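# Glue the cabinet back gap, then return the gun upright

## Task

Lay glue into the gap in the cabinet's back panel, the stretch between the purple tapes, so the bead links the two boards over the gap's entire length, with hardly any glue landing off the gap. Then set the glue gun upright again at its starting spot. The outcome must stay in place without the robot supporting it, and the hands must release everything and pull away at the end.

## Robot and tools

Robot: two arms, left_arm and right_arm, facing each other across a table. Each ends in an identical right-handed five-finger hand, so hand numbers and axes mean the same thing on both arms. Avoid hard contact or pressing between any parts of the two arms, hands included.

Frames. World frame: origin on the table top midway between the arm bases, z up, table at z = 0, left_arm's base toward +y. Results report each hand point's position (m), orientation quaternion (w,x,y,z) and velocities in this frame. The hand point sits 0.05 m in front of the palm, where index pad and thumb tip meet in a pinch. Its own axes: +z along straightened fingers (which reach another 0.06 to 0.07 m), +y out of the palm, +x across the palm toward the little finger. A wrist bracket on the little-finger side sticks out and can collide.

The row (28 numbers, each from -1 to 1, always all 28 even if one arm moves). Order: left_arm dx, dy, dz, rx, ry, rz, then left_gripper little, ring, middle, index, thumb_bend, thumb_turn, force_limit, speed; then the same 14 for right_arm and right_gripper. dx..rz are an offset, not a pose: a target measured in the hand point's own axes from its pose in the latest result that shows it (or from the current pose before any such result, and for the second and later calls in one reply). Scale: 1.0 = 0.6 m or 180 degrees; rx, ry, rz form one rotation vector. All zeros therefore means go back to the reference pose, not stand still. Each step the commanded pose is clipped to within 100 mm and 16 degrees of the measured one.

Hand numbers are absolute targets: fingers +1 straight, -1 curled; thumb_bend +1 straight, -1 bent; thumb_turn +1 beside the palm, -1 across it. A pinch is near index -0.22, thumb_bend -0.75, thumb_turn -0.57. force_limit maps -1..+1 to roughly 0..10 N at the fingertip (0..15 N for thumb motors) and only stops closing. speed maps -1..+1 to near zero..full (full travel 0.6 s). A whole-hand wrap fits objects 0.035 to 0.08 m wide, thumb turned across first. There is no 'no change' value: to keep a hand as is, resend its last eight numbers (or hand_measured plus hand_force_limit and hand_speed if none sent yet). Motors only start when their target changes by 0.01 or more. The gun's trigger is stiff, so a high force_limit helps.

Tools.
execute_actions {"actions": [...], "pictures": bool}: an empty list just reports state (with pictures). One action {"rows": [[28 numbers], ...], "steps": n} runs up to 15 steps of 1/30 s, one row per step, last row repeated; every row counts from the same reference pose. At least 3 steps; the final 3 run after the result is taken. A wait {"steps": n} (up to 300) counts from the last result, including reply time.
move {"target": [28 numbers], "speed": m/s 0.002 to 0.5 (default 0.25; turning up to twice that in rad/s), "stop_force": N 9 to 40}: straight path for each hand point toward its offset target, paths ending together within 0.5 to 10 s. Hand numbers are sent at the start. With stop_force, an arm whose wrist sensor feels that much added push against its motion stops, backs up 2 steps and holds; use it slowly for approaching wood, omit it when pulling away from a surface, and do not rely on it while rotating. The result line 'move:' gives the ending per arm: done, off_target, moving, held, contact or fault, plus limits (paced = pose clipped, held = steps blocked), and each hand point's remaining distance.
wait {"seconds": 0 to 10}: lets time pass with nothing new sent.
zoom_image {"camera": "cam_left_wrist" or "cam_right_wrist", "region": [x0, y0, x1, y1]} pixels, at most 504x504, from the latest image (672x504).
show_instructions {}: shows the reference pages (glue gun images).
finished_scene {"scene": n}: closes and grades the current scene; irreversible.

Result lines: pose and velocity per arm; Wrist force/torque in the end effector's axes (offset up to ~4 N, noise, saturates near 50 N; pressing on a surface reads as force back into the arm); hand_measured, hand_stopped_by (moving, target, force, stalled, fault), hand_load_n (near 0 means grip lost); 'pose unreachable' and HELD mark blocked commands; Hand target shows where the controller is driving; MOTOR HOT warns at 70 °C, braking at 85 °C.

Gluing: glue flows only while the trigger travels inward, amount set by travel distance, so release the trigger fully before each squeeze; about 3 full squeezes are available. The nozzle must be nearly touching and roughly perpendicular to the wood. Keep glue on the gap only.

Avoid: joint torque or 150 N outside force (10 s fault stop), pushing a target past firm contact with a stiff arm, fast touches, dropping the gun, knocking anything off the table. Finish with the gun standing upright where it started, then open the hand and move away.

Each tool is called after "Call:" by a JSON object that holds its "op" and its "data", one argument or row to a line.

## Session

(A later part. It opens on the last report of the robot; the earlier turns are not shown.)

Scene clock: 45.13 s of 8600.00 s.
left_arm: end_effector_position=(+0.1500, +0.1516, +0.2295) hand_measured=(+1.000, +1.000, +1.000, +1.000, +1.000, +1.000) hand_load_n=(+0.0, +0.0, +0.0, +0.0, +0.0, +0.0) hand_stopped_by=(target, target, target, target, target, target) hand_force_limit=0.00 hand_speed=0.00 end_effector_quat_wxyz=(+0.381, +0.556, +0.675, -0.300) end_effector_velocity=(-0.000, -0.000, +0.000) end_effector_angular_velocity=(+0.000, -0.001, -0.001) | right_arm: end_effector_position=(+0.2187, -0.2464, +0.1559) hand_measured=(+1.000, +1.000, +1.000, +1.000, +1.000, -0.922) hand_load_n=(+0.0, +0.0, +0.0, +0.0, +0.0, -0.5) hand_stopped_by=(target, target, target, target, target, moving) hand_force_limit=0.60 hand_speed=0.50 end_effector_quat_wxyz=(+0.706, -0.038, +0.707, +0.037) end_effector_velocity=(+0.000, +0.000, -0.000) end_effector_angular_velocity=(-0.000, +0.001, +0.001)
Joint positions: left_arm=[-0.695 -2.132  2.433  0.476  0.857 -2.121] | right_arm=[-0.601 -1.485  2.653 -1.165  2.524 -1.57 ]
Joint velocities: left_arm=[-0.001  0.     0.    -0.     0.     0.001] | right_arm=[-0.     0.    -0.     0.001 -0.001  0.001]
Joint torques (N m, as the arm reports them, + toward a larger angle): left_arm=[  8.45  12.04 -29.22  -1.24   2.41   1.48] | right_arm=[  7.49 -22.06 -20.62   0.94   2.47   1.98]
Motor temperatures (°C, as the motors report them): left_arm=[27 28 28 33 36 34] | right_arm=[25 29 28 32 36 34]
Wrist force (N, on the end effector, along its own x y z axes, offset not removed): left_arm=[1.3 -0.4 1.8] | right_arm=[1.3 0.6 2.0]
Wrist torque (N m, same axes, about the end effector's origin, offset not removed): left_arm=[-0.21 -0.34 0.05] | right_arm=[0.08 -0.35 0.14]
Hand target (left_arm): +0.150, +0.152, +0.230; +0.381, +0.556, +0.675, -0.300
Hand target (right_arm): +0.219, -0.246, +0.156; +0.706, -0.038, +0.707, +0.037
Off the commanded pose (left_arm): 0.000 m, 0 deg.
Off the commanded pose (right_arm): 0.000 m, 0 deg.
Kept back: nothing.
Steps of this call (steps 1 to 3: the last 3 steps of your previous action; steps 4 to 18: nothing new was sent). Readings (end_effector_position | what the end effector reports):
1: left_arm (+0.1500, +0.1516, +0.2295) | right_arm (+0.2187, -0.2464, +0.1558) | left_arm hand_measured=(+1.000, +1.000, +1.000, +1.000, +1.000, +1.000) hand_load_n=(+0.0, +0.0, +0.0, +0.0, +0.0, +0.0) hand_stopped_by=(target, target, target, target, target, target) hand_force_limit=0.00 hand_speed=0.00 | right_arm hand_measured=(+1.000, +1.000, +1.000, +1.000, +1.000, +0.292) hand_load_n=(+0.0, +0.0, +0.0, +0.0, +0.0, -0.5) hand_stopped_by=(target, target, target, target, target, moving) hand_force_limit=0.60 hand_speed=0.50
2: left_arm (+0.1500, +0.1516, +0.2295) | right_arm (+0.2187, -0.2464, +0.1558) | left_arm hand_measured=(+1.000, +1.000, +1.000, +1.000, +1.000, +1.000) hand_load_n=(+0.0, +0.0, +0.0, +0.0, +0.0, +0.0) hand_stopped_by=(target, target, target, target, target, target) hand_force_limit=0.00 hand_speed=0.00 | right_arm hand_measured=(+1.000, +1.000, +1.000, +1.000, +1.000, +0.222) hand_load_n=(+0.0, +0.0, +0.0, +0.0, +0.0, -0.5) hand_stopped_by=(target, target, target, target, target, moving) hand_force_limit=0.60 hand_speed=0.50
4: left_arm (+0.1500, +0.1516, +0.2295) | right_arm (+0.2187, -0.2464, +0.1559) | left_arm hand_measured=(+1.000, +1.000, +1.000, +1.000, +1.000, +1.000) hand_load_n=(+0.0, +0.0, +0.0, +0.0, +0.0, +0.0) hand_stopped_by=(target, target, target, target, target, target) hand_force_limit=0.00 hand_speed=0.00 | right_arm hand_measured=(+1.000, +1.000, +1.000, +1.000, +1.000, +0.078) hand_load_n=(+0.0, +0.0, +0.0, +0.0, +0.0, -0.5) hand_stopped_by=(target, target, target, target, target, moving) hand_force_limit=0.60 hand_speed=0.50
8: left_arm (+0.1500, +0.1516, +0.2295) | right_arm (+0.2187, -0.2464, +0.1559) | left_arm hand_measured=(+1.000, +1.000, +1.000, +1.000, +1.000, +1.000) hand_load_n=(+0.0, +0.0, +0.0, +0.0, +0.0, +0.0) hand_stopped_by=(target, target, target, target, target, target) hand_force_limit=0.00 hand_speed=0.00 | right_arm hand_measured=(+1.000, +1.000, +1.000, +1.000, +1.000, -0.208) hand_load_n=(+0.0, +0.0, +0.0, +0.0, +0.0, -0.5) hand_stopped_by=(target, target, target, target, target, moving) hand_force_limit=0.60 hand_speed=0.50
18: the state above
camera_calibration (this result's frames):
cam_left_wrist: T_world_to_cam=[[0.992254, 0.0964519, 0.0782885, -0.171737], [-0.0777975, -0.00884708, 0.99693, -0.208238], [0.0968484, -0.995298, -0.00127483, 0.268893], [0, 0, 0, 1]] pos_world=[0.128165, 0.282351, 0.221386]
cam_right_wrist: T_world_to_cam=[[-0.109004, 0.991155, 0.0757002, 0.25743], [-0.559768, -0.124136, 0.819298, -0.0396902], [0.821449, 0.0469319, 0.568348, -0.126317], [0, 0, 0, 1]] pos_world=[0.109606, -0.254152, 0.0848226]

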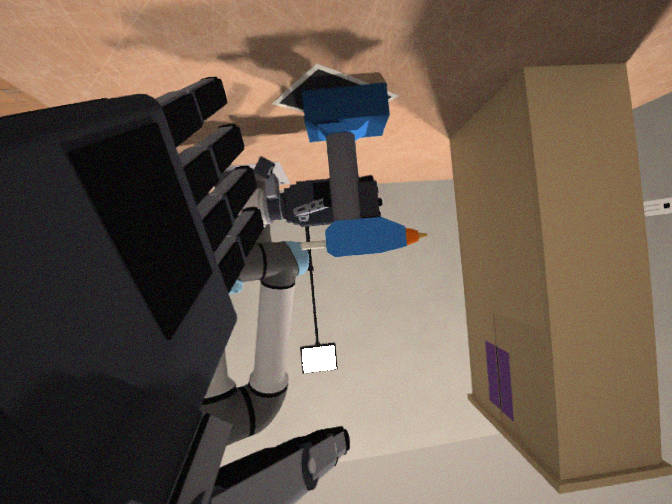

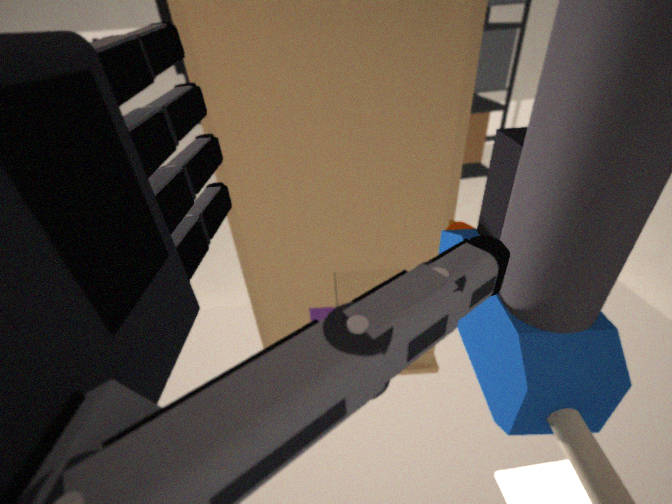

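Call:
{"op": "move", "data": {
  "target": [0,0,0,0,0,0,1,1,1,1,1,1,0,0, 0,0,-0.027,0,0,0,1,1,1,1,1,-1,0.6,0.5],
  "speed": 0.06
}}

Call:
{"op": "move", "data": {
  "target": [0,0,0,0,0,0,1,1,1,1,1,1,0,0, 0,0.10,0,0,0,0,1,1,1,1,1,-1,0.6,0.5],
  "speed": 0.05
}}

Scene clock: 46.20 s of 8600.00 s.
left_arm: end_effector_position=(+0.1500, +0.1516, +0.2295) hand_measured=(+1.000, +1.000, +1.000, +1.000, +1.000, +1.000) hand_load_n=(+0.0, +0.0, +0.0, +0.0, +0.0, +0.0) hand_stopped_by=(target, target, target, target, target, target) hand_force_limit=0.00 hand_speed=0.00 end_effector_quat_wxyz=(+0.381, +0.556, +0.675, -0.300) end_effector_velocity=(+0.000, +0.000, -0.000) end_effector_angular_velocity=(+0.000, +0.000, +0.000) | right_arm: end_effector_position=(+0.2029, -0.2480, +0.1559) hand_measured=(+1.000, +1.000, +1.000, +1.000, +1.000, -1.000) hand_load_n=(+0.0, +0.0, +0.0, +0.0, +0.0, +0.0) hand_stopped_by=(target, target, target, target, target, target) hand_force_limit=0.60 hand_speed=0.50 end_effector_quat_wxyz=(+0.706, -0.038, +0.707, +0.037) end_effector_velocity=(-0.002, -0.001, -0.000) end_effector_angular_velocity=(-0.002, +0.001, -0.004)
Joint positions: left_arm=[-0.695 -2.132  2.433  0.476  0.857 -2.121] | right_arm=[-0.531 -1.484  2.651 -1.164  2.594 -1.57 ]
Joint velocities: left_arm=[-0.  0.  0. -0.  0. -0.] | right_arm=[ 0.013  0.001 -0.002  0.002  0.017  0.   ]
Joint torques (N m, as the arm reports them, + toward a larger angle): left_arm=[  8.51  12.97 -29.32  -1.27   2.2    1.49] | right_arm=[  8.75  -6.02 -18.95   1.16   2.44   2.02]
Motor temperatures (°C, as the motors report them): left_arm=[27 28 28 33 36 34] | right_arm=[25 29 28 32 36 34]
Wrist force (N, on the end effector, along its own x y z axes, offset not removed): left_arm=[4.0 0.3 -4.6] | right_arm=[1.9 1.3 2.1]
Wrist torque (N m, same axes, about the end effector's origin, offset not removed): left_arm=[0.28 -0.44 0.05] | right_arm=[0.17 -0.39 0.21]
Hand target (left_arm): +0.150, +0.152, +0.230; +0.381, +0.556, +0.675, -0.300
Hand target (right_arm): +0.203, -0.248, +0.156; +0.706, -0.037, +0.707, +0.037
Off the commanded pose (left_arm): 0.000 m, 0 deg.
Off the commanded pose (right_arm): 0.000 m, 0 deg.
Kept back: nothing.
move: done
camera_calibration (this result's frames):
cam_left_wrist: T_world_to_cam=[[0.992254, 0.0964519, 0.0782887, -0.171737], [-0.0777976, -0.00884722, 0.99693, -0.208238], [0.0968484, -0.995298, -0.00127496, 0.268894], [0, 0, 0, 1]] pos_world=[0.128165, 0.282351, 0.221386]
cam_right_wrist: T_world_to_cam=[[-0.109161, 0.991131, 0.0757803, 0.257354], [-0.559648, -0.124285, 0.819358, -0.0488081], [0.82151, 0.047032, 0.568251, -0.11325], [0, 0, 0, 1]] pos_world=[0.0938139, -0.255811, 0.0848435]

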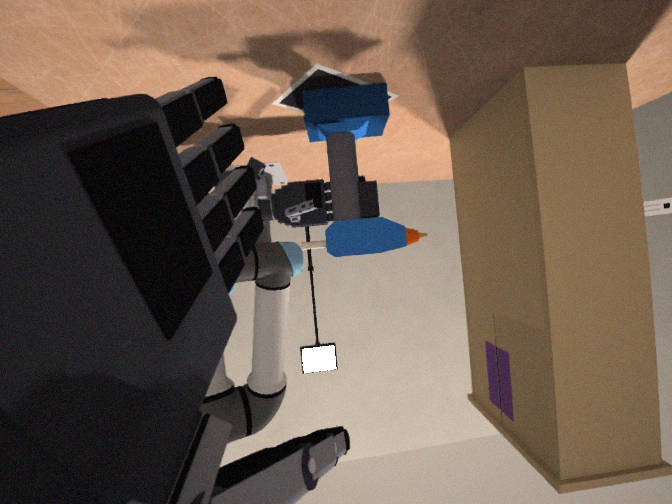

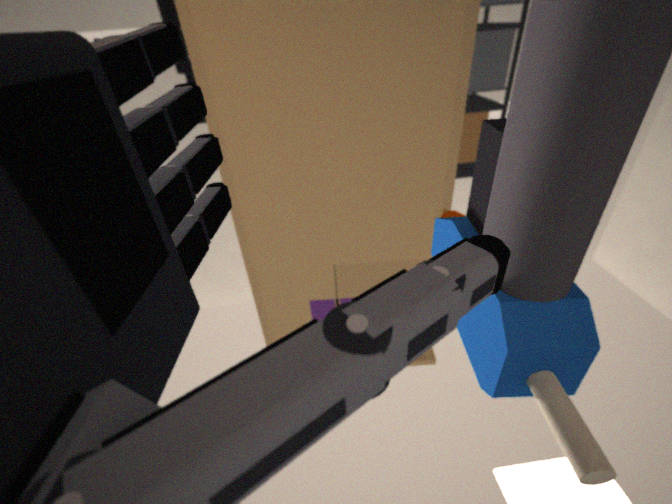

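Scene clock: 47.83 s of 8600.00 s.
left_arm: end_effector_position=(+0.1500, +0.1516, +0.2295) hand_measured=(+1.000, +1.000, +1.000, +1.000, +1.000, +1.000) hand_load_n=(+0.0, +0.0, +0.0, +0.0, +0.0, +0.0) hand_stopped_by=(target, target, target, target, target, target) hand_force_limit=0.00 hand_speed=0.00 end_effector_quat_wxyz=(+0.381, +0.556, +0.675, -0.300) end_effector_velocity=(+0.001, +0.000, -0.000) end_effector_angular_velocity=(+0.001, -0.000, +0.002) | right_arm: end_effector_position=(+0.1966, -0.1886, +0.1557) hand_measured=(+1.000, +1.000, +1.000, +1.000, +1.000, -1.000) hand_load_n=(+0.0, +0.0, +0.0, +0.0, +0.0, +0.0) hand_stopped_by=(target, target, target, target, target, target) hand_force_limit=0.60 hand_speed=0.50 end_effector_quat_wxyz=(+0.706, -0.038, +0.707, +0.037) end_effector_velocity=(-0.000, +0.002, +0.000) end_effector_angular_velocity=(+0.000, +0.000, -0.001)
Joint positions: left_arm=[-0.695 -2.132  2.433  0.476  0.857 -2.121] | right_arm=[-0.407 -1.359  2.479 -1.116  2.718 -1.568]
Joint velocities: left_arm=[ 0.002 -0.     0.001  0.     0.    -0.   ] | right_arm=[ 0.004  0.005 -0.008  0.004  0.006  0.001]
Joint torques (N m, as the arm reports them, + toward a larger angle): left_arm=[  8.52  12.59 -29.53  -1.16   2.3    1.5 ] | right_arm=[  7.31 -13.02 -19.96   1.62   2.29   2.  ]
Motor temperatures (°C, as the motors report them): left_arm=[27 28 28 33 36 34] | right_arm=[25 29 28 32 36 34]
Wrist force (N, on the end effector, along its own x y z axes, offset not removed): left_arm=[4.1 -2.3 -0.7] | right_arm=[1.8 1.5 0.4]
Wrist torque (N m, same axes, about the end effector's origin, offset not removed): left_arm=[-0.45 -0.72 0.20] | right_arm=[0.23 -0.29 0.25]
Hand target (left_arm): +0.150, +0.152, +0.230; +0.381, +0.556, +0.675, -0.300
Hand target (right_arm): +0.197, -0.188, +0.156; +0.706, -0.038, +0.707, +0.037
Off the commanded pose (left_arm): 0.000 m, 0 deg.
Off the commanded pose (right_arm): 0.000 m, 0 deg.
Kept back: nothing.
move: done
camera_calibration (this result's frames):
cam_left_wrist: T_world_to_cam=[[0.992254, 0.0964518, 0.0782886, -0.171737], [-0.0777975, -0.00884714, 0.99693, -0.208238], [0.0968483, -0.995298, -0.0012749, 0.268894], [0, 0, 0, 1]] pos_world=[0.128165, 0.282351, 0.221386]
cam_right_wrist: T_world_to_cam=[[-0.109238, 0.991114, 0.0759021, 0.197838], [-0.559475, -0.12442, 0.819455, -0.0449063], [0.821617, 0.04705, 0.568095, -0.110741], [0, 0, 0, 1]] pos_world=[0.0874742, -0.196457, 0.0846938]

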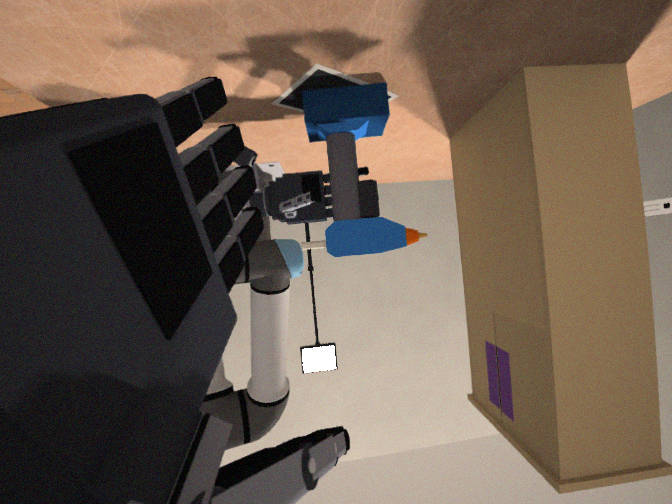

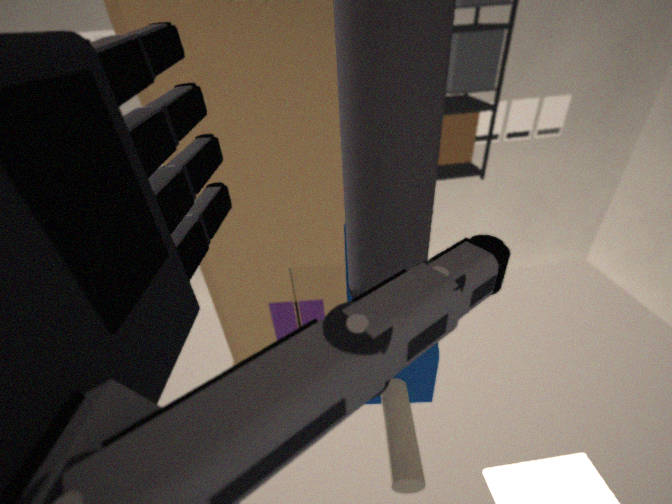

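Call:
{"op": "move", "data": {
  "target": [0,0,0,0,0,0,1,1,1,1,1,1,0,0, 0,0.047,0.04,0,0,0,1,1,1,1,1,-1,0.6,0.5],
  "speed": 0.04
}}

Call:
{"op": "move", "data": {
  "target": [0,0,0,0,0,0,1,1,1,1,1,1,0,0, 0.002,0,0.03,0,0,0,1,1,1,1,1,-0.02,0.6,0],
  "speed": 0.02
}}

Scene clock: 49.40 s of 8600.00 s.
left_arm: end_effector_position=(+0.1500, +0.1516, +0.2295) hand_measured=(+1.000, +1.000, +1.000, +1.000, +1.000, +1.000) hand_load_n=(+0.0, +0.0, +0.0, +0.0, +0.0, +0.0) hand_stopped_by=(target, target, target, target, target, target) hand_force_limit=0.00 hand_speed=0.00 end_effector_quat_wxyz=(+0.381, +0.556, +0.675, -0.300) end_effector_velocity=(-0.000, -0.000, +0.000) end_effector_angular_velocity=(+0.000, -0.001, -0.001) | right_arm: end_effector_position=(+0.2173, -0.1584, +0.1556) hand_measured=(+1.000, +1.000, +1.000, +1.000, +1.000, -1.000) hand_load_n=(+0.0, +0.0, +0.0, +0.0, +0.0, +0.0) hand_stopped_by=(target, target, target, target, target, target) hand_force_limit=0.60 hand_speed=0.50 end_effector_quat_wxyz=(+0.706, -0.038, +0.707, +0.037) end_effector_velocity=(+0.002, +0.002, +0.000) end_effector_angular_velocity=(+0.001, -0.000, -0.001)
Joint positions: left_arm=[-0.695 -2.132  2.433  0.476  0.857 -2.121] | right_arm=[-0.442 -1.309  2.4   -1.088  2.683 -1.569]
Joint velocities: left_arm=[ 0.    -0.    -0.    -0.     0.     0.001] | right_arm=[-0.002  0.004 -0.007  0.002 -0.001  0.   ]
Joint torques (N m, as the arm reports them, + toward a larger angle): left_arm=[  8.84  13.47 -29.4   -1.15   2.28   1.51] | right_arm=[-10.73 -14.1  -20.44   1.2   -1.8   -1.14]
Motor temperatures (°C, as the motors report them): left_arm=[27 28 28 33 36 34] | right_arm=[25 29 28 32 36 34]
Wrist force (N, on the end effector, along its own x y z axes, offset not removed): left_arm=[0.3 -2.4 0.2] | right_arm=[1.4 1.8 2.2]
Wrist torque (N m, same axes, about the end effector's origin, offset not removed): left_arm=[-0.58 0.03 0.03] | right_arm=[0.18 -0.33 0.29]
Hand target (left_arm): +0.150, +0.152, +0.230; +0.381, +0.556, +0.675, -0.300
Hand target (right_arm): +0.218, -0.158, +0.156; +0.706, -0.038, +0.707, +0.037
Off the commanded pose (left_arm): 0.000 m, 0 deg.
Off the commanded pose (right_arm): 0.000 m, 0 deg.
Kept back: nothing.
move: done
camera_calibration (this result's frames):
cam_left_wrist: T_world_to_cam=[[0.992254, 0.0964519, 0.0782887, -0.171737], [-0.0777976, -0.00884714, 0.99693, -0.208238], [0.0968485, -0.995298, -0.00127488, 0.268893], [0, 0, 0, 1]] pos_world=[0.128165, 0.282351, 0.221386]
cam_right_wrist: T_world_to_cam=[[-0.109249, 0.991121, 0.0757856, 0.17015], [-0.559562, -0.124335, 0.819409, -0.0294156], [0.821557, 0.0471131, 0.568177, -0.129143], [0, 0, 0, 1]] pos_world=[0.108227, -0.166213, 0.0845844]

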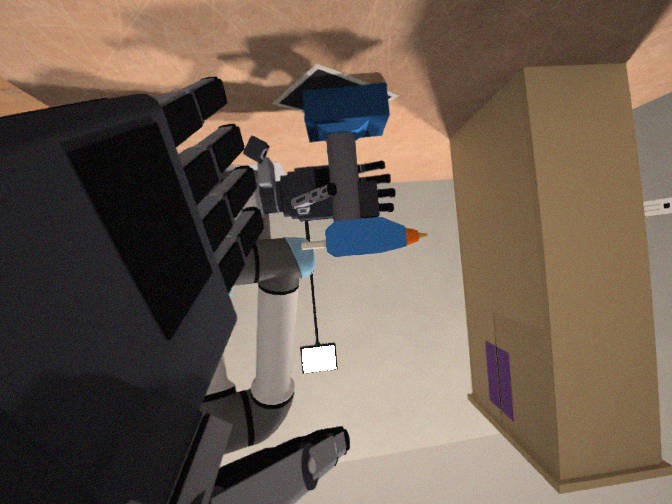

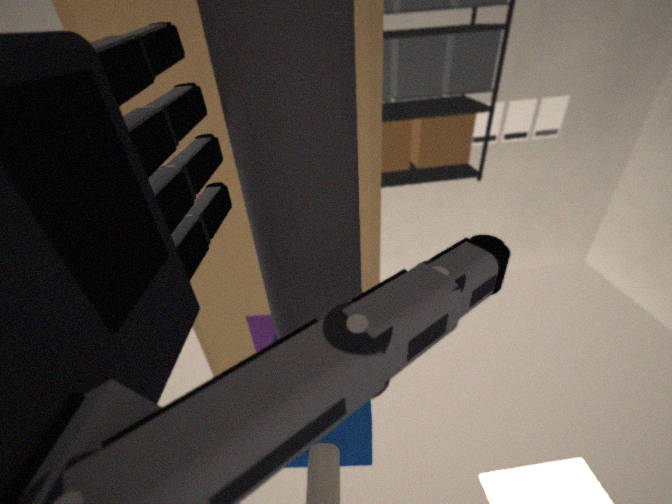

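Scene clock: 50.63 s of 8600.00 s.
left_arm: end_effector_position=(+0.1500, +0.1516, +0.2295) hand_measured=(+1.000, +1.000, +1.000, +1.000, +1.000, +1.000) hand_load_n=(+0.0, +0.0, +0.0, +0.0, +0.0, +0.0) hand_stopped_by=(target, target, target, target, target, target) hand_force_limit=0.00 hand_speed=0.00 end_effector_quat_wxyz=(+0.381, +0.556, +0.675, -0.300) end_effector_velocity=(+0.000, +0.000, -0.000) end_effector_angular_velocity=(+0.000, -0.001, -0.000) | right_arm: end_effector_position=(+0.2350, -0.1566, +0.1544) hand_measured=(+1.000, +1.000, +1.000, +1.000, +1.000, -0.020) hand_load_n=(+0.0, +0.0, +0.0, +0.0, +0.0, -1.0) hand_stopped_by=(target, target, target, target, target, target) hand_force_limit=0.60 hand_speed=0.00 end_effector_quat_wxyz=(+0.706, -0.038, +0.707, +0.037) end_effector_velocity=(+0.003, +0.000, +0.000) end_effector_angular_velocity=(+0.001, -0.001, -0.001)
Joint positions: left_arm=[-0.695 -2.132  2.433  0.476  0.857 -2.121] | right_arm=[-0.496 -1.303  2.398 -1.092  2.629 -1.569]
Joint velocities: left_arm=[ 0.    -0.     0.     0.     0.     0.001] | right_arm=[-0.008  0.001 -0.    -0.002 -0.007 -0.   ]
Joint torques (N m, as the arm reports them, + toward a larger angle): left_arm=[  8.11  12.48 -28.97  -1.25   2.19   1.32] | right_arm=[ -9.1  -15.59 -21.92  -3.03  -1.36  -2.09]
Motor temperatures (°C, as the motors report them): left_arm=[27 28 28 33 36 34] | right_arm=[25 29 28 32 36 34]
Wrist force (N, on the end effector, along its own x y z axes, offset not removed): left_arm=[3.1 -3.7 -0.1] | right_arm=[2.5 2.6 -0.2]
Wrist torque (N m, same axes, about the end effector's origin, offset not removed): left_arm=[-0.60 -0.39 0.29] | right_arm=[0.29 -0.38 0.29]
Hand target (left_arm): +0.150, +0.152, +0.230; +0.381, +0.556, +0.675, -0.300
Hand target (right_arm): +0.235, -0.157, +0.154; +0.706, -0.038, +0.707, +0.037
Off the commanded pose (left_arm): 0.000 m, 0 deg.
Off the commanded pose (right_arm): 0.000 m, 0 deg.
Kept back: nothing.
move: done
camera_calibration (this result's frames):
cam_left_wrist: T_world_to_cam=[[0.992254, 0.0964519, 0.0782886, -0.171737], [-0.0777975, -0.00884711, 0.99693, -0.208238], [0.0968485, -0.995298, -0.00127486, 0.268893], [0, 0, 0, 1]] pos_world=[0.128165, 0.282351, 0.221386]
cam_right_wrist: T_world_to_cam=[[-0.109218, 0.991129, 0.075727, 0.170358], [-0.559656, -0.124274, 0.819354, -0.0182956], [0.821496, 0.0471074, 0.568265, -0.143038], [0, 0, 0, 1]] pos_world=[0.125872, -0.164383, 0.0833731]

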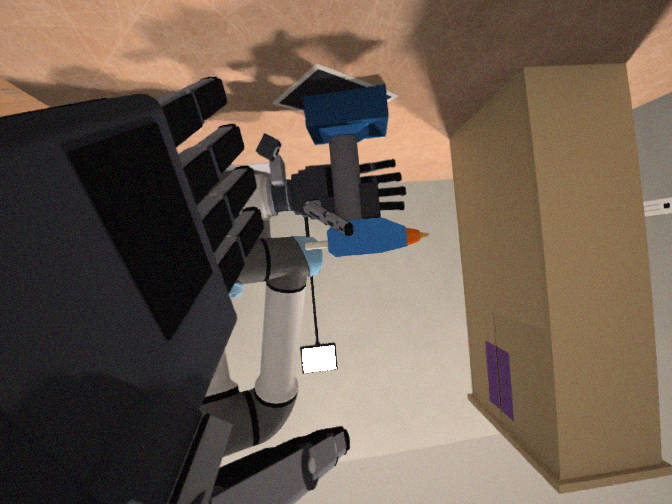

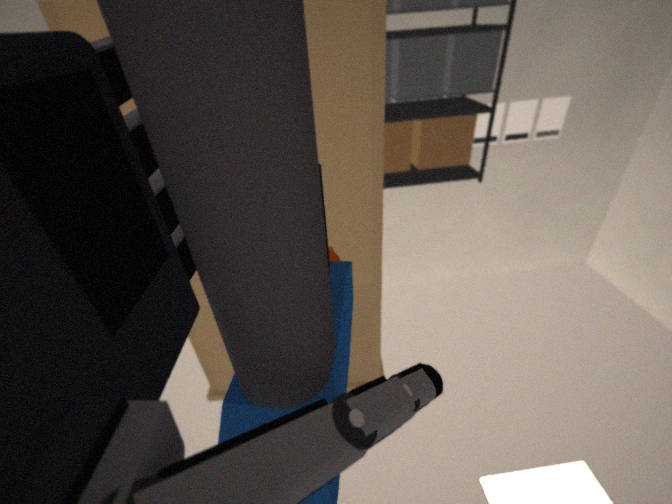

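Call:
{"op": "move", "data": {
  "target": [0,0,0,0,0,0,1,1,1,1,1,1,0,0, 0,0.015,0.03,-0.015,0,0,1,1,1,1,1,-0.02,0.6,0],
  "speed": 0.02
}}

Call:
{"op": "zoom_image", "data": {
  "camera": "cam_left_wrist",
  "region": [250,70,440,270]
}}

Scene clock: 52.33 s of 8600.00 s.
left_arm: end_effector_position=(+0.1500, +0.1516, +0.2295) hand_measured=(+1.000, +1.000, +1.000, +1.000, +1.000, +1.000) hand_load_n=(+0.0, +0.0, +0.0, +0.0, +0.0, +0.0) hand_stopped_by=(target, target, target, target, target, target) hand_force_limit=0.00 hand_speed=0.00 end_effector_quat_wxyz=(+0.381, +0.556, +0.675, -0.300) end_effector_velocity=(-0.000, -0.000, -0.000) end_effector_angular_velocity=(+0.000, -0.000, -0.000) | right_arm: end_effector_position=(+0.2517, -0.1460, +0.1544) hand_measured=(+1.000, +1.000, +1.000, +1.000, +1.000, -0.020) hand_load_n=(+0.0, +0.0, +0.0, +0.0, +0.0, +0.0) hand_stopped_by=(target, target, target, target, target, target) hand_force_limit=0.60 hand_speed=0.00 end_effector_quat_wxyz=(+0.705, -0.054, +0.706, +0.053) end_effector_velocity=(+0.003, +0.001, -0.000) end_effector_angular_velocity=(-0.001, +0.000, +0.003)
Joint positions: left_arm=[-0.695 -2.132  2.433  0.476  0.857 -2.121] | right_arm=[-0.561 -1.304  2.399 -1.093  2.517 -1.57 ]
Joint velocities: left_arm=[-0.001  0.     0.     0.    -0.     0.   ] | right_arm=[-0.011  0.001 -0.     0.    -0.014 -0.   ]
Joint torques (N m, as the arm reports them, + toward a larger angle): left_arm=[  8.51  12.94 -29.08  -1.03   2.13   1.25] | right_arm=[-10.56 -16.14 -15.07  -3.16  -1.58  -2.17]
Motor temperatures (°C, as the motors report them): left_arm=[27 28 28 33 36 34] | right_arm=[25 29 28 32 36 34]
Wrist force (N, on the end effector, along its own x y z axes, offset not removed): left_arm=[-0.1 -3.1 -3.3] | right_arm=[-0.5 0.5 -0.8]
Wrist torque (N m, same axes, about the end effector's origin, offset not removed): left_arm=[-0.33 0.12 -0.11] | right_arm=[0.19 -0.07 0.12]
Hand target (left_arm): +0.150, +0.152, +0.230; +0.381, +0.556, +0.675, -0.300
Hand target (right_arm): +0.252, -0.146, +0.154; +0.705, -0.054, +0.706, +0.053
Off the commanded pose (left_arm): 0.000 m, 0 deg.
Off the commanded pose (right_arm): 0.000 m, 0 deg.
Kept back: nothing.
move: done
camera_calibration (this result's frames):
cam_left_wrist: T_world_to_cam=[[0.992254, 0.096452, 0.078289, -0.171737], [-0.0777979, -0.00884716, 0.99693, -0.208238], [0.0968485, -0.995298, -0.00127487, 0.268893], [0, 0, 0, 1]] pos_world=[0.128165, 0.282351, 0.221386]
cam_right_wrist: T_world_to_cam=[[-0.154945, 0.985019, 0.0756993, 0.172315], [-0.553334, -0.150007, 0.819341, -0.0129639], [0.818422, 0.0850657, 0.568287, -0.150921], [0, 0, 0, 1]] pos_world=[0.143043, -0.15884, 0.0833442]

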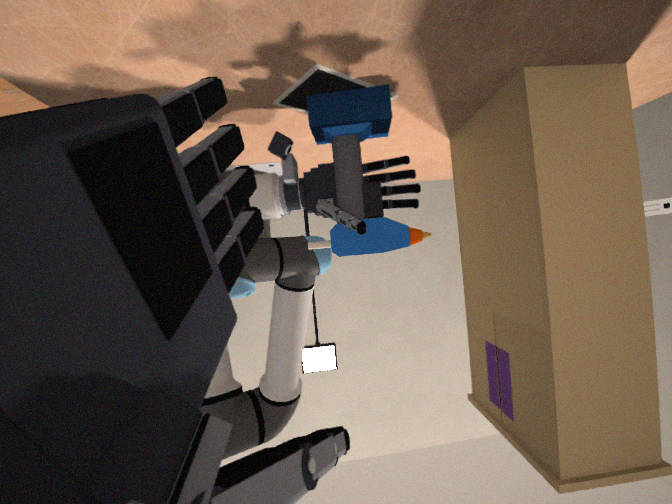

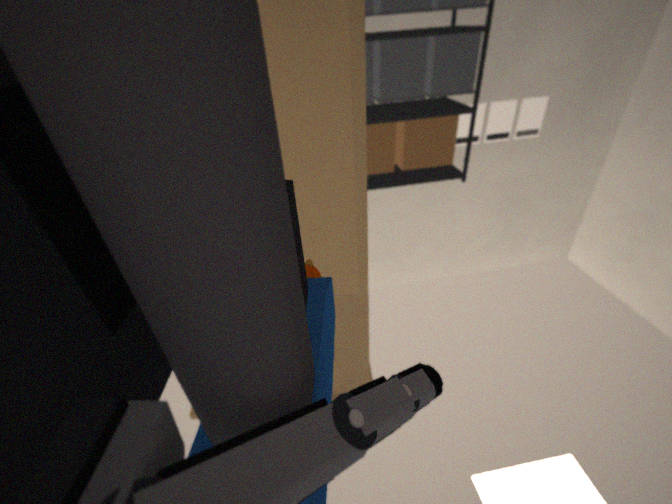

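Region (250, 70, 440, 270) of cam_left_wrist's 672x504 image, scaled by 2.520, with more detail than that image has; it fills the left 479 columns of this view, and the rest is white.

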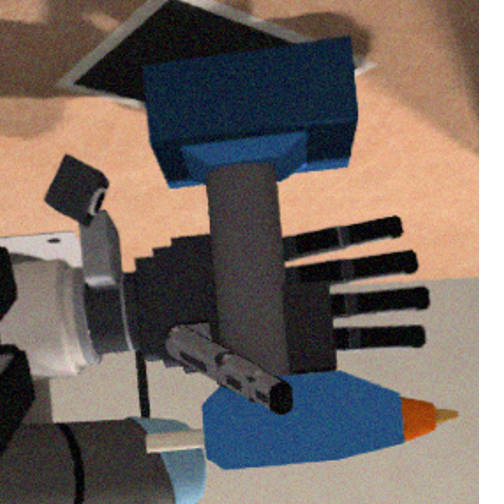

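Call:
{"op": "move", "data": {
  "target": [0,0,0,0,0,0,1,1,1,1,1,1,0,0, 0,0.004,0,0,0,0,-1,-1,-0.1,-0.05,-1,-0.02,1,-0.6],
  "speed": 0.005
}}

Call:
{"op": "zoom_image", "data": {
  "camera": "cam_left_wrist",
  "region": [250,70,440,270]
}}

Scene clock: 56.10 s of 8600.00 s.
left_arm: end_effector_position=(+0.1500, +0.1516, +0.2295) hand_measured=(+1.000, +1.000, +1.000, +1.000, +1.000, +1.000) hand_load_n=(+0.0, +0.0, +0.0, +0.0, +0.0, +0.0) hand_stopped_by=(target, target, target, target, target, target) hand_force_limit=0.00 hand_speed=0.00 end_effector_quat_wxyz=(+0.381, +0.556, +0.675, -0.300) end_effector_velocity=(-0.000, +0.000, -0.000) end_effector_angular_velocity=(+0.000, -0.001, -0.000) | right_arm: end_effector_position=(+0.2513, -0.1436, +0.1544) hand_measured=(-0.832, -0.816, -0.100, -0.050, -0.336, -0.020) hand_load_n=(+11.5, +9.5, +2.0, +0.0, +15.0, +5.5) hand_stopped_by=(force, force, target, target, force, target) hand_force_limit=1.00 hand_speed=-0.60 end_effector_quat_wxyz=(+0.705, -0.054, +0.706, +0.053) end_effector_velocity=(-0.001, +0.000, -0.000) end_effector_angular_velocity=(-0.001, +0.001, +0.001)
Joint positions: left_arm=[-0.695 -2.132  2.433  0.476  0.857 -2.121] | right_arm=[-0.557 -1.3    2.393 -1.09   2.522 -1.57 ]
Joint velocities: left_arm=[-0.001 -0.     0.     0.    -0.001  0.   ] | right_arm=[0.002 0.    0.    0.001 0.001 0.   ]
Joint torques (N m, as the arm reports them, + toward a larger angle): left_arm=[  8.89  13.33 -28.83  -1.13   2.23   1.56] | right_arm=[  3.94 -18.32 -13.53   0.87   0.2   -1.38]
Motor temperatures (°C, as the motors report them): left_arm=[27 28 28 33 36 34] | right_arm=[25 29 28 32 36 34]
Wrist force (N, on the end effector, along its own x y z axes, offset not removed): left_arm=[3.9 -1.3 1.8] | right_arm=[-14.5 2.9 1.0]
Wrist torque (N m, same axes, about the end effector's origin, offset not removed): left_arm=[-0.59 -0.80 0.21] | right_arm=[0.28 -1.15 -0.03]
Hand target (left_arm): +0.150, +0.152, +0.230; +0.381, +0.556, +0.675, -0.300
Hand target (right_arm): +0.251, -0.144, +0.154; +0.705, -0.054, +0.706, +0.053
Off the commanded pose (left_arm): 0.000 m, 0 deg.
Off the commanded pose (right_arm): 0.000 m, 0 deg.
Kept back: nothing.
move: done
camera_calibration (this result's frames):
cam_left_wrist: T_world_to_cam=[[0.992254, 0.0964522, 0.0782887, -0.171737], [-0.0777977, -0.00884709, 0.99693, -0.208238], [0.0968487, -0.995298, -0.0012748, 0.268893], [0, 0, 0, 1]] pos_world=[0.128165, 0.282351, 0.221386]
cam_right_wrist: T_world_to_cam=[[-0.154927, 0.985016, 0.0757722, 0.169907], [-0.553322, -0.150056, 0.81934, -0.0128171], [0.818433, 0.0850118, 0.568278, -0.150836], [0, 0, 0, 1]] pos_world=[0.14268, -0.156462, 0.0833439]

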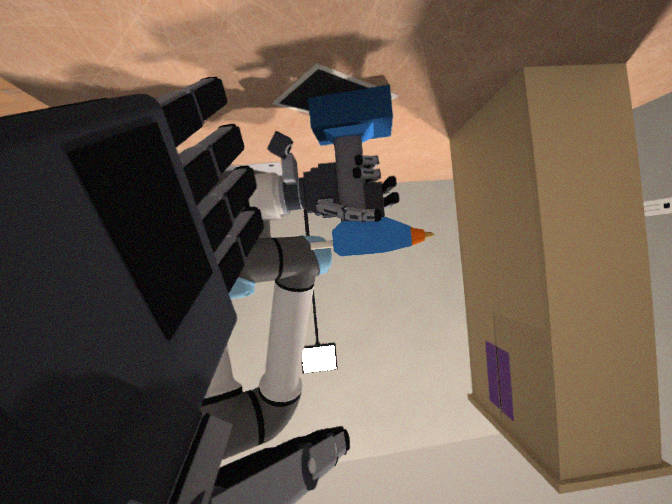

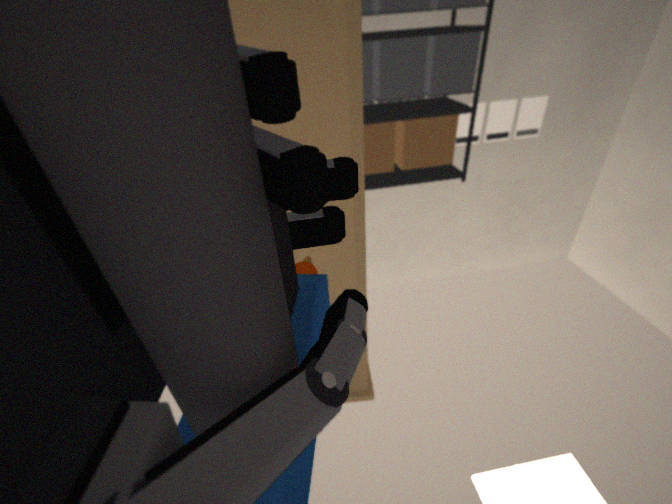

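Region (250, 70, 440, 270) of cam_left_wrist's 672x504 image, scaled by 2.520, with more detail than that image has; it fills the left 479 columns of this view, and the rest is white.

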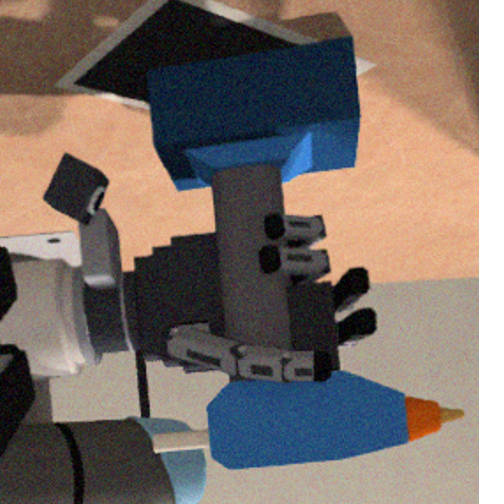

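Call:
{"op": "move", "data": {
  "target": [0,0,0,0,0,0,-1,-1,-1,-1,1,1,0,0, -0.04,0,0,0,0,0,-1,-1,-0.1,-0.05,-1,-0.02,1,-0.6],
  "speed": 0.03
}}

Call:
{"op": "move", "data": {
  "target": [-0.5525,0.2167,0.1323,-0.1884,0.0041,-0.1176,-1,-1,-1,-1,1,1,0,0, -0.3193,-0.1675,0.1207,0.018,-0.03,0,-1,-1,-0.1,-0.05,-1,-0.02,1,-0.6],
  "speed": 0.15
}}

Scene clock: 58.57 s of 8600.00 s.
left_arm: end_effector_position=(+0.1500, +0.1516, +0.2295) hand_measured=(-1.000, -1.000, -1.000, -1.000, +1.000, +1.000) hand_load_n=(+0.0, +0.0, +0.0, +0.0, +0.0, +0.0) hand_stopped_by=(target, target, target, target, target, target) hand_force_limit=0.00 hand_speed=0.00 end_effector_quat_wxyz=(+0.381, +0.556, +0.675, -0.300) end_effector_velocity=(-0.000, -0.000, +0.000) end_effector_angular_velocity=(-0.000, +0.000, -0.001) | right_arm: end_effector_position=(+0.2513, -0.1435, +0.1784) hand_measured=(-0.832, -0.816, -0.100, -0.050, -0.336, -0.020) hand_load_n=(+8.0, +8.5, +2.0, +0.0, +12.5, +4.0) hand_stopped_by=(force, force, target, target, force, target) hand_force_limit=1.00 hand_speed=-0.60 end_effector_quat_wxyz=(+0.705, -0.054, +0.706, +0.053) end_effector_velocity=(+0.001, -0.001, -0.000) end_effector_angular_velocity=(-0.001, +0.001, -0.003)
Joint positions: left_arm=[-0.695 -2.132  2.433  0.476  0.857 -2.121] | right_arm=[-0.557 -1.371  2.377 -1.004  2.522 -1.57 ]
Joint velocities: left_arm=[-0.001 -0.    -0.    -0.    -0.    -0.   ] | right_arm=[-0.002 -0.001  0.     0.002  0.001  0.   ]
Joint torques (N m, as the arm reports them, + toward a larger angle): left_arm=[  8.76  13.79 -28.97  -1.22   2.28   1.37] | right_arm=[ -6.38 -34.7  -24.22  -0.14  -0.26   2.16]
Motor temperatures (°C, as the motors report them): left_arm=[27 28 28 33 36 34] | right_arm=[25 29 28 32 36 34]
Wrist force (N, on the end effector, along its own x y z axes, offset not removed): left_arm=[2.2 -1.9 0.9] | right_arm=[8.5 1.7 2.3]
Wrist torque (N m, same axes, about the end effector's origin, offset not removed): left_arm=[-0.43 -0.54 0.07] | right_arm=[0.15 -0.50 0.39]
Hand target (left_arm): +0.150, +0.152, +0.230; +0.381, +0.556, +0.675, -0.300
Hand target (right_arm): +0.251, -0.144, +0.178; +0.705, -0.054, +0.706, +0.053
Off the commanded pose (left_arm): 0.000 m, 0 deg.
Off the commanded pose (right_arm): 0.000 m, 0 deg.
Kept back: nothing.
move: done
camera_calibration (this result's frames):
cam_left_wrist: T_world_to_cam=[[0.992254, 0.0964519, 0.0782892, -0.171738], [-0.0777982, -0.0088471, 0.99693, -0.208238], [0.0968484, -0.995298, -0.00127479, 0.268893], [0, 0, 0, 1]] pos_world=[0.128165, 0.282351, 0.221386]
cam_right_wrist: T_world_to_cam=[[-0.154985, 0.985007, 0.0757706, 0.168042], [-0.553323, -0.150089, 0.819333, -0.0324855], [0.818421, 0.0850589, 0.568289, -0.164501], [0, 0, 0, 1]] pos_world=[0.1427, -0.156406, 0.107368]

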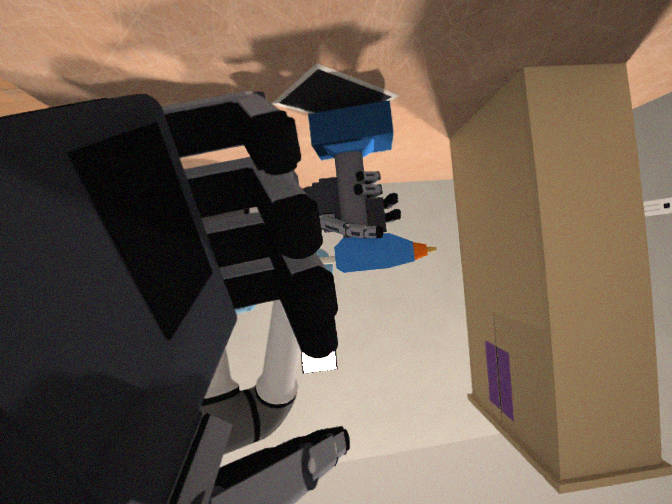

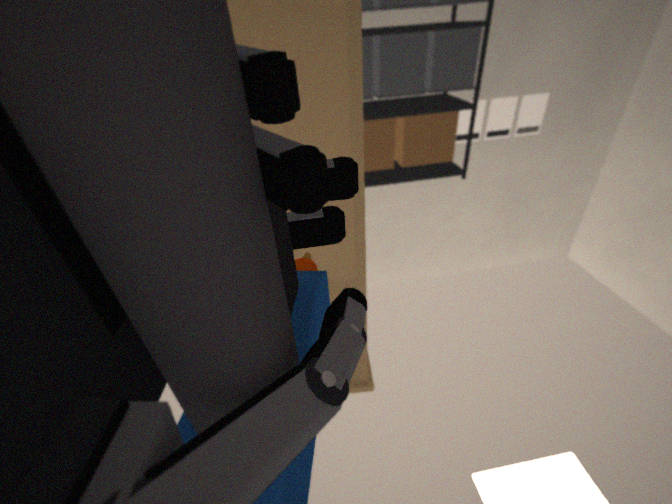

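Scene clock: 61.67 s of 8600.00 s.
left_arm: end_effector_position=(+0.3223, -0.0609, +0.4704) hand_measured=(-1.000, -1.000, -1.000, -1.000, +1.000, +1.000) hand_load_n=(+0.0, +0.0, +0.0, +0.0, +0.0, +0.0) hand_stopped_by=(target, target, target, target, target, target) hand_force_limit=0.00 hand_speed=0.00 end_effector_quat_wxyz=(+0.461, +0.292, +0.824, -0.152) end_effector_velocity=(+0.001, -0.002, +0.002) end_effector_angular_velocity=(+0.004, +0.004, +0.008) | right_arm: end_effector_position=(+0.3382, -0.2317, +0.3704) hand_measured=(-0.832, -0.816, -0.100, -0.050, -0.336, -0.020) hand_load_n=(+8.0, +8.5, +2.0, +0.0, +12.5, +4.0) hand_stopped_by=(force, force, target, target, force, target) hand_force_limit=1.00 hand_speed=-0.60 end_effector_quat_wxyz=(+0.739, -0.032, +0.672, +0.035) end_effector_velocity=(+0.001, -0.001, +0.001) end_effector_angular_velocity=(+0.000, -0.001, -0.001)
Joint positions: left_arm=[-0.06  -1.182  0.956  1.043  0.813 -2.181] | right_arm=[-0.991 -1.912  2.298 -0.497  2.141 -1.63 ]
Joint velocities: left_arm=[ 0.003  0.015 -0.027  0.022 -0.    -0.009] | right_arm=[-0.004 -0.002 -0.001  0.002 -0.003  0.   ]
Joint torques (N m, as the arm reports them, + toward a larger angle): left_arm=[  8.03 -25.36 -33.08   3.4   -3.37  -1.65] | right_arm=[ -9.17 -19.59 -34.81  -1.2   -1.72   2.33]
Motor temperatures (°C, as the motors report them): left_arm=[27 28 28 33 36 34] | right_arm=[25 29 28 32 36 34]
Wrist force (N, on the end effector, along its own x y z axes, offset not removed): left_arm=[1.5 -1.4 -0.6] | right_arm=[9.1 1.1 1.9]
Wrist torque (N m, same axes, about the end effector's origin, offset not removed): left_arm=[-0.20 -0.43 0.19] | right_arm=[0.23 -0.67 0.51]
Hand target (left_arm): +0.322, -0.061, +0.471; +0.461, +0.291, +0.825, -0.152
Hand target (right_arm): +0.338, -0.232, +0.370; +0.739, -0.032, +0.672, +0.035
Off the commanded pose (left_arm): 0.001 m, 0 deg.
Off the commanded pose (right_arm): 0.000 m, 0 deg.
Kept back: nothing.
move: done
camera_calibration (this result's frames):
cam_left_wrist: T_world_to_cam=[[0.69893, 0.710936, 0.077889, -0.208959], [-0.0542325, -0.0559089, 0.996962, -0.447339], [0.713131, -0.701031, -0.000520534, -0.140069], [0, 0, 0, 1]] pos_world=[0.221675, 0.025354, 0.462183]
cam_right_wrist: T_world_to_cam=[[-0.106406, 0.991352, 0.076806, 0.238442], [-0.63561, -0.127217, 0.761456, -0.100389], [0.764642, 0.0322049, 0.64365, -0.359139], [0, 0, 0, 1]] pos_world=[0.236176, -0.237585, 0.289288]

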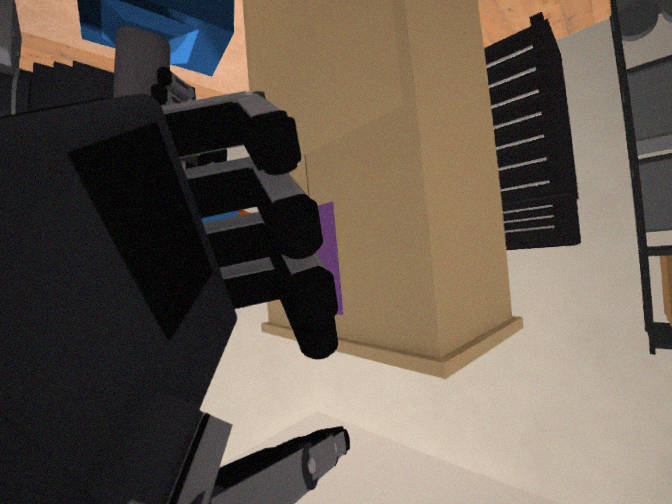

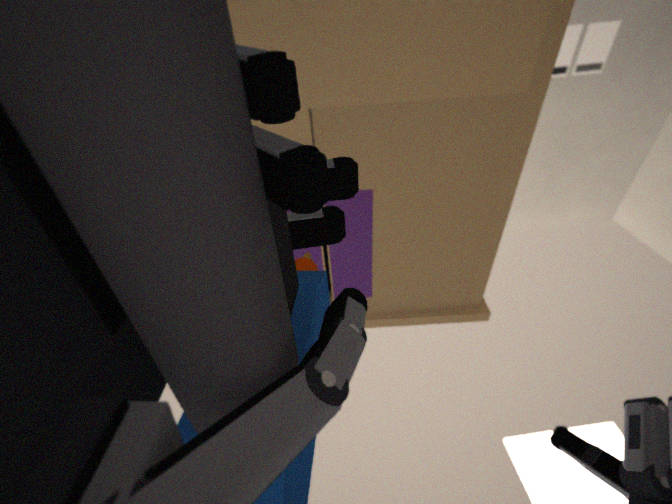

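Call:
{"op": "move", "data": {
  "target": [0.0072,-0.0812,-0.0143,0.1036,-0.0023,0.0647,-1,-1,-1,-1,1,1,0,0, 0,0.02,0.02,0,0,0,-1,-1,-0.1,-0.05,-1,-0.02,1,-0.6],
  "speed": 0.1
}}

Scene clock: 64.20 s of 8600.00 s.
left_arm: end_effector_position=(+0.2847, -0.0930, +0.4705) hand_measured=(-1.000, -1.000, -1.000, -1.000, +1.000, +1.000) hand_load_n=(+0.0, +0.0, +0.0, +0.0, +0.0, +0.0) hand_stopped_by=(target, target, target, target, target, target) hand_force_limit=0.00 hand_speed=0.00 end_effector_quat_wxyz=(+0.424, +0.443, +0.754, -0.237) end_effector_velocity=(-0.001, -0.001, -0.000) end_effector_angular_velocity=(-0.000, -0.000, -0.017) | right_arm: end_effector_position=(+0.3489, -0.2187, +0.3715) hand_measured=(-0.832, -0.816, -0.100, -0.050, -0.336, -0.020) hand_load_n=(+8.0, +8.5, +2.0, +0.0, +12.5, +4.0) hand_stopped_by=(force, force, target, target, force, target) hand_force_limit=1.00 hand_speed=-0.60 end_effector_quat_wxyz=(+0.739, -0.032, +0.673, +0.035) end_effector_velocity=(+0.001, -0.000, -0.001) end_effector_angular_velocity=(-0.001, +0.002, -0.002)
Joint positions: left_arm=[-0.034 -1.317  1.106  0.839  1.122 -1.854] | right_arm=[-0.976 -1.861  2.263 -0.514  2.156 -1.632]
Joint velocities: left_arm=[ 0.003 -0.004  0.005 -0.007  0.017  0.014] | right_arm=[-0.     0.002 -0.001  0.001  0.002  0.   ]
Joint torques (N m, as the arm reports them, + toward a larger angle): left_arm=[  8.18 -40.1   -6.    -1.79   2.8    1.49] | right_arm=[  6.74  -5.77 -34.68  -5.28   2.51  -1.74]
Motor temperatures (°C, as the motors report them): left_arm=[27 28 28 33 36 34] | right_arm=[25 29 28 32 36 34]
Wrist force (N, on the end effector, along its own x y z axes, offset not removed): left_arm=[4.7 -0.6 -0.4] | right_arm=[8.8 1.6 0.7]
Wrist torque (N m, same axes, about the end effector's origin, offset not removed): left_arm=[-0.12 -0.85 0.22] | right_arm=[0.30 -0.55 0.47]
Hand target (left_arm): +0.285, -0.093, +0.471; +0.424, +0.444, +0.753, -0.237
Hand target (right_arm): +0.349, -0.219, +0.371; +0.739, -0.032, +0.673, +0.035
Off the commanded pose (left_arm): 0.000 m, 0 deg.
Off the commanded pose (right_arm): 0.000 m, 0 deg.
Kept back: nothing.
move: done
camera_calibration (this result's frames):
cam_left_wrist: T_world_to_cam=[[0.91343, 0.399386, 0.0783323, -0.250108], [-0.0716739, -0.0316048, 0.996927, -0.444038], [0.400634, -0.916238, -0.000243263, -0.0669434], [0, 0, 0, 1]] pos_world=[0.22345, 0.0245196, 0.462249]
cam_right_wrist: T_world_to_cam=[[-0.106412, 0.991349, 0.0768324, 0.226592], [-0.635593, -0.127241, 0.761466, -0.0927715], [0.764655, 0.0321953, 0.643635, -0.368454], [0, 0, 0, 1]] pos_world=[0.246888, -0.224574, 0.290383]

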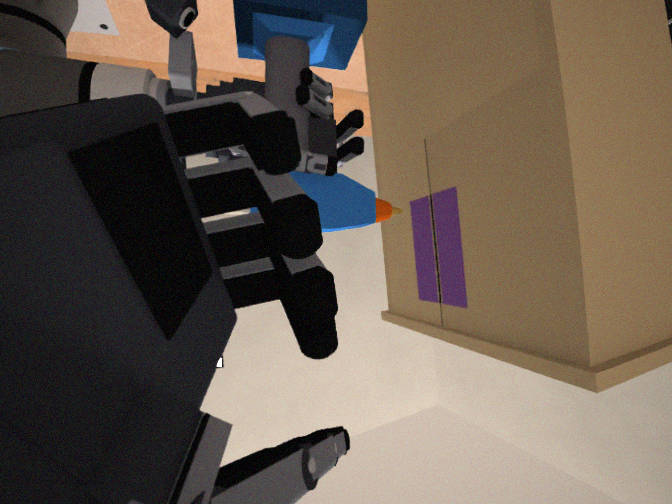

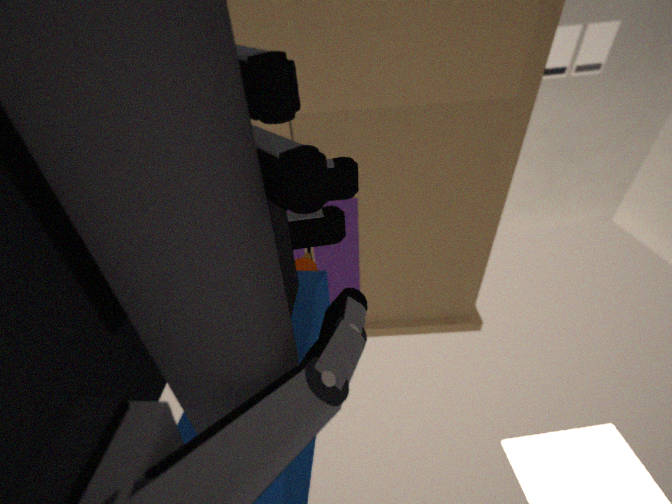

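Call:
{"op": "zoom_image", "data": {
  "camera": "cam_left_wrist",
  "region": [230,0,480,250]
}}

Region (230, 0, 480, 250) of cam_left_wrist's 672x504 image, scaled by 2.016, with more detail than that image has.

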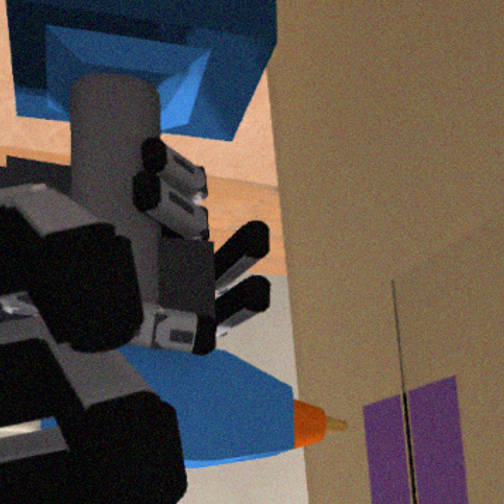

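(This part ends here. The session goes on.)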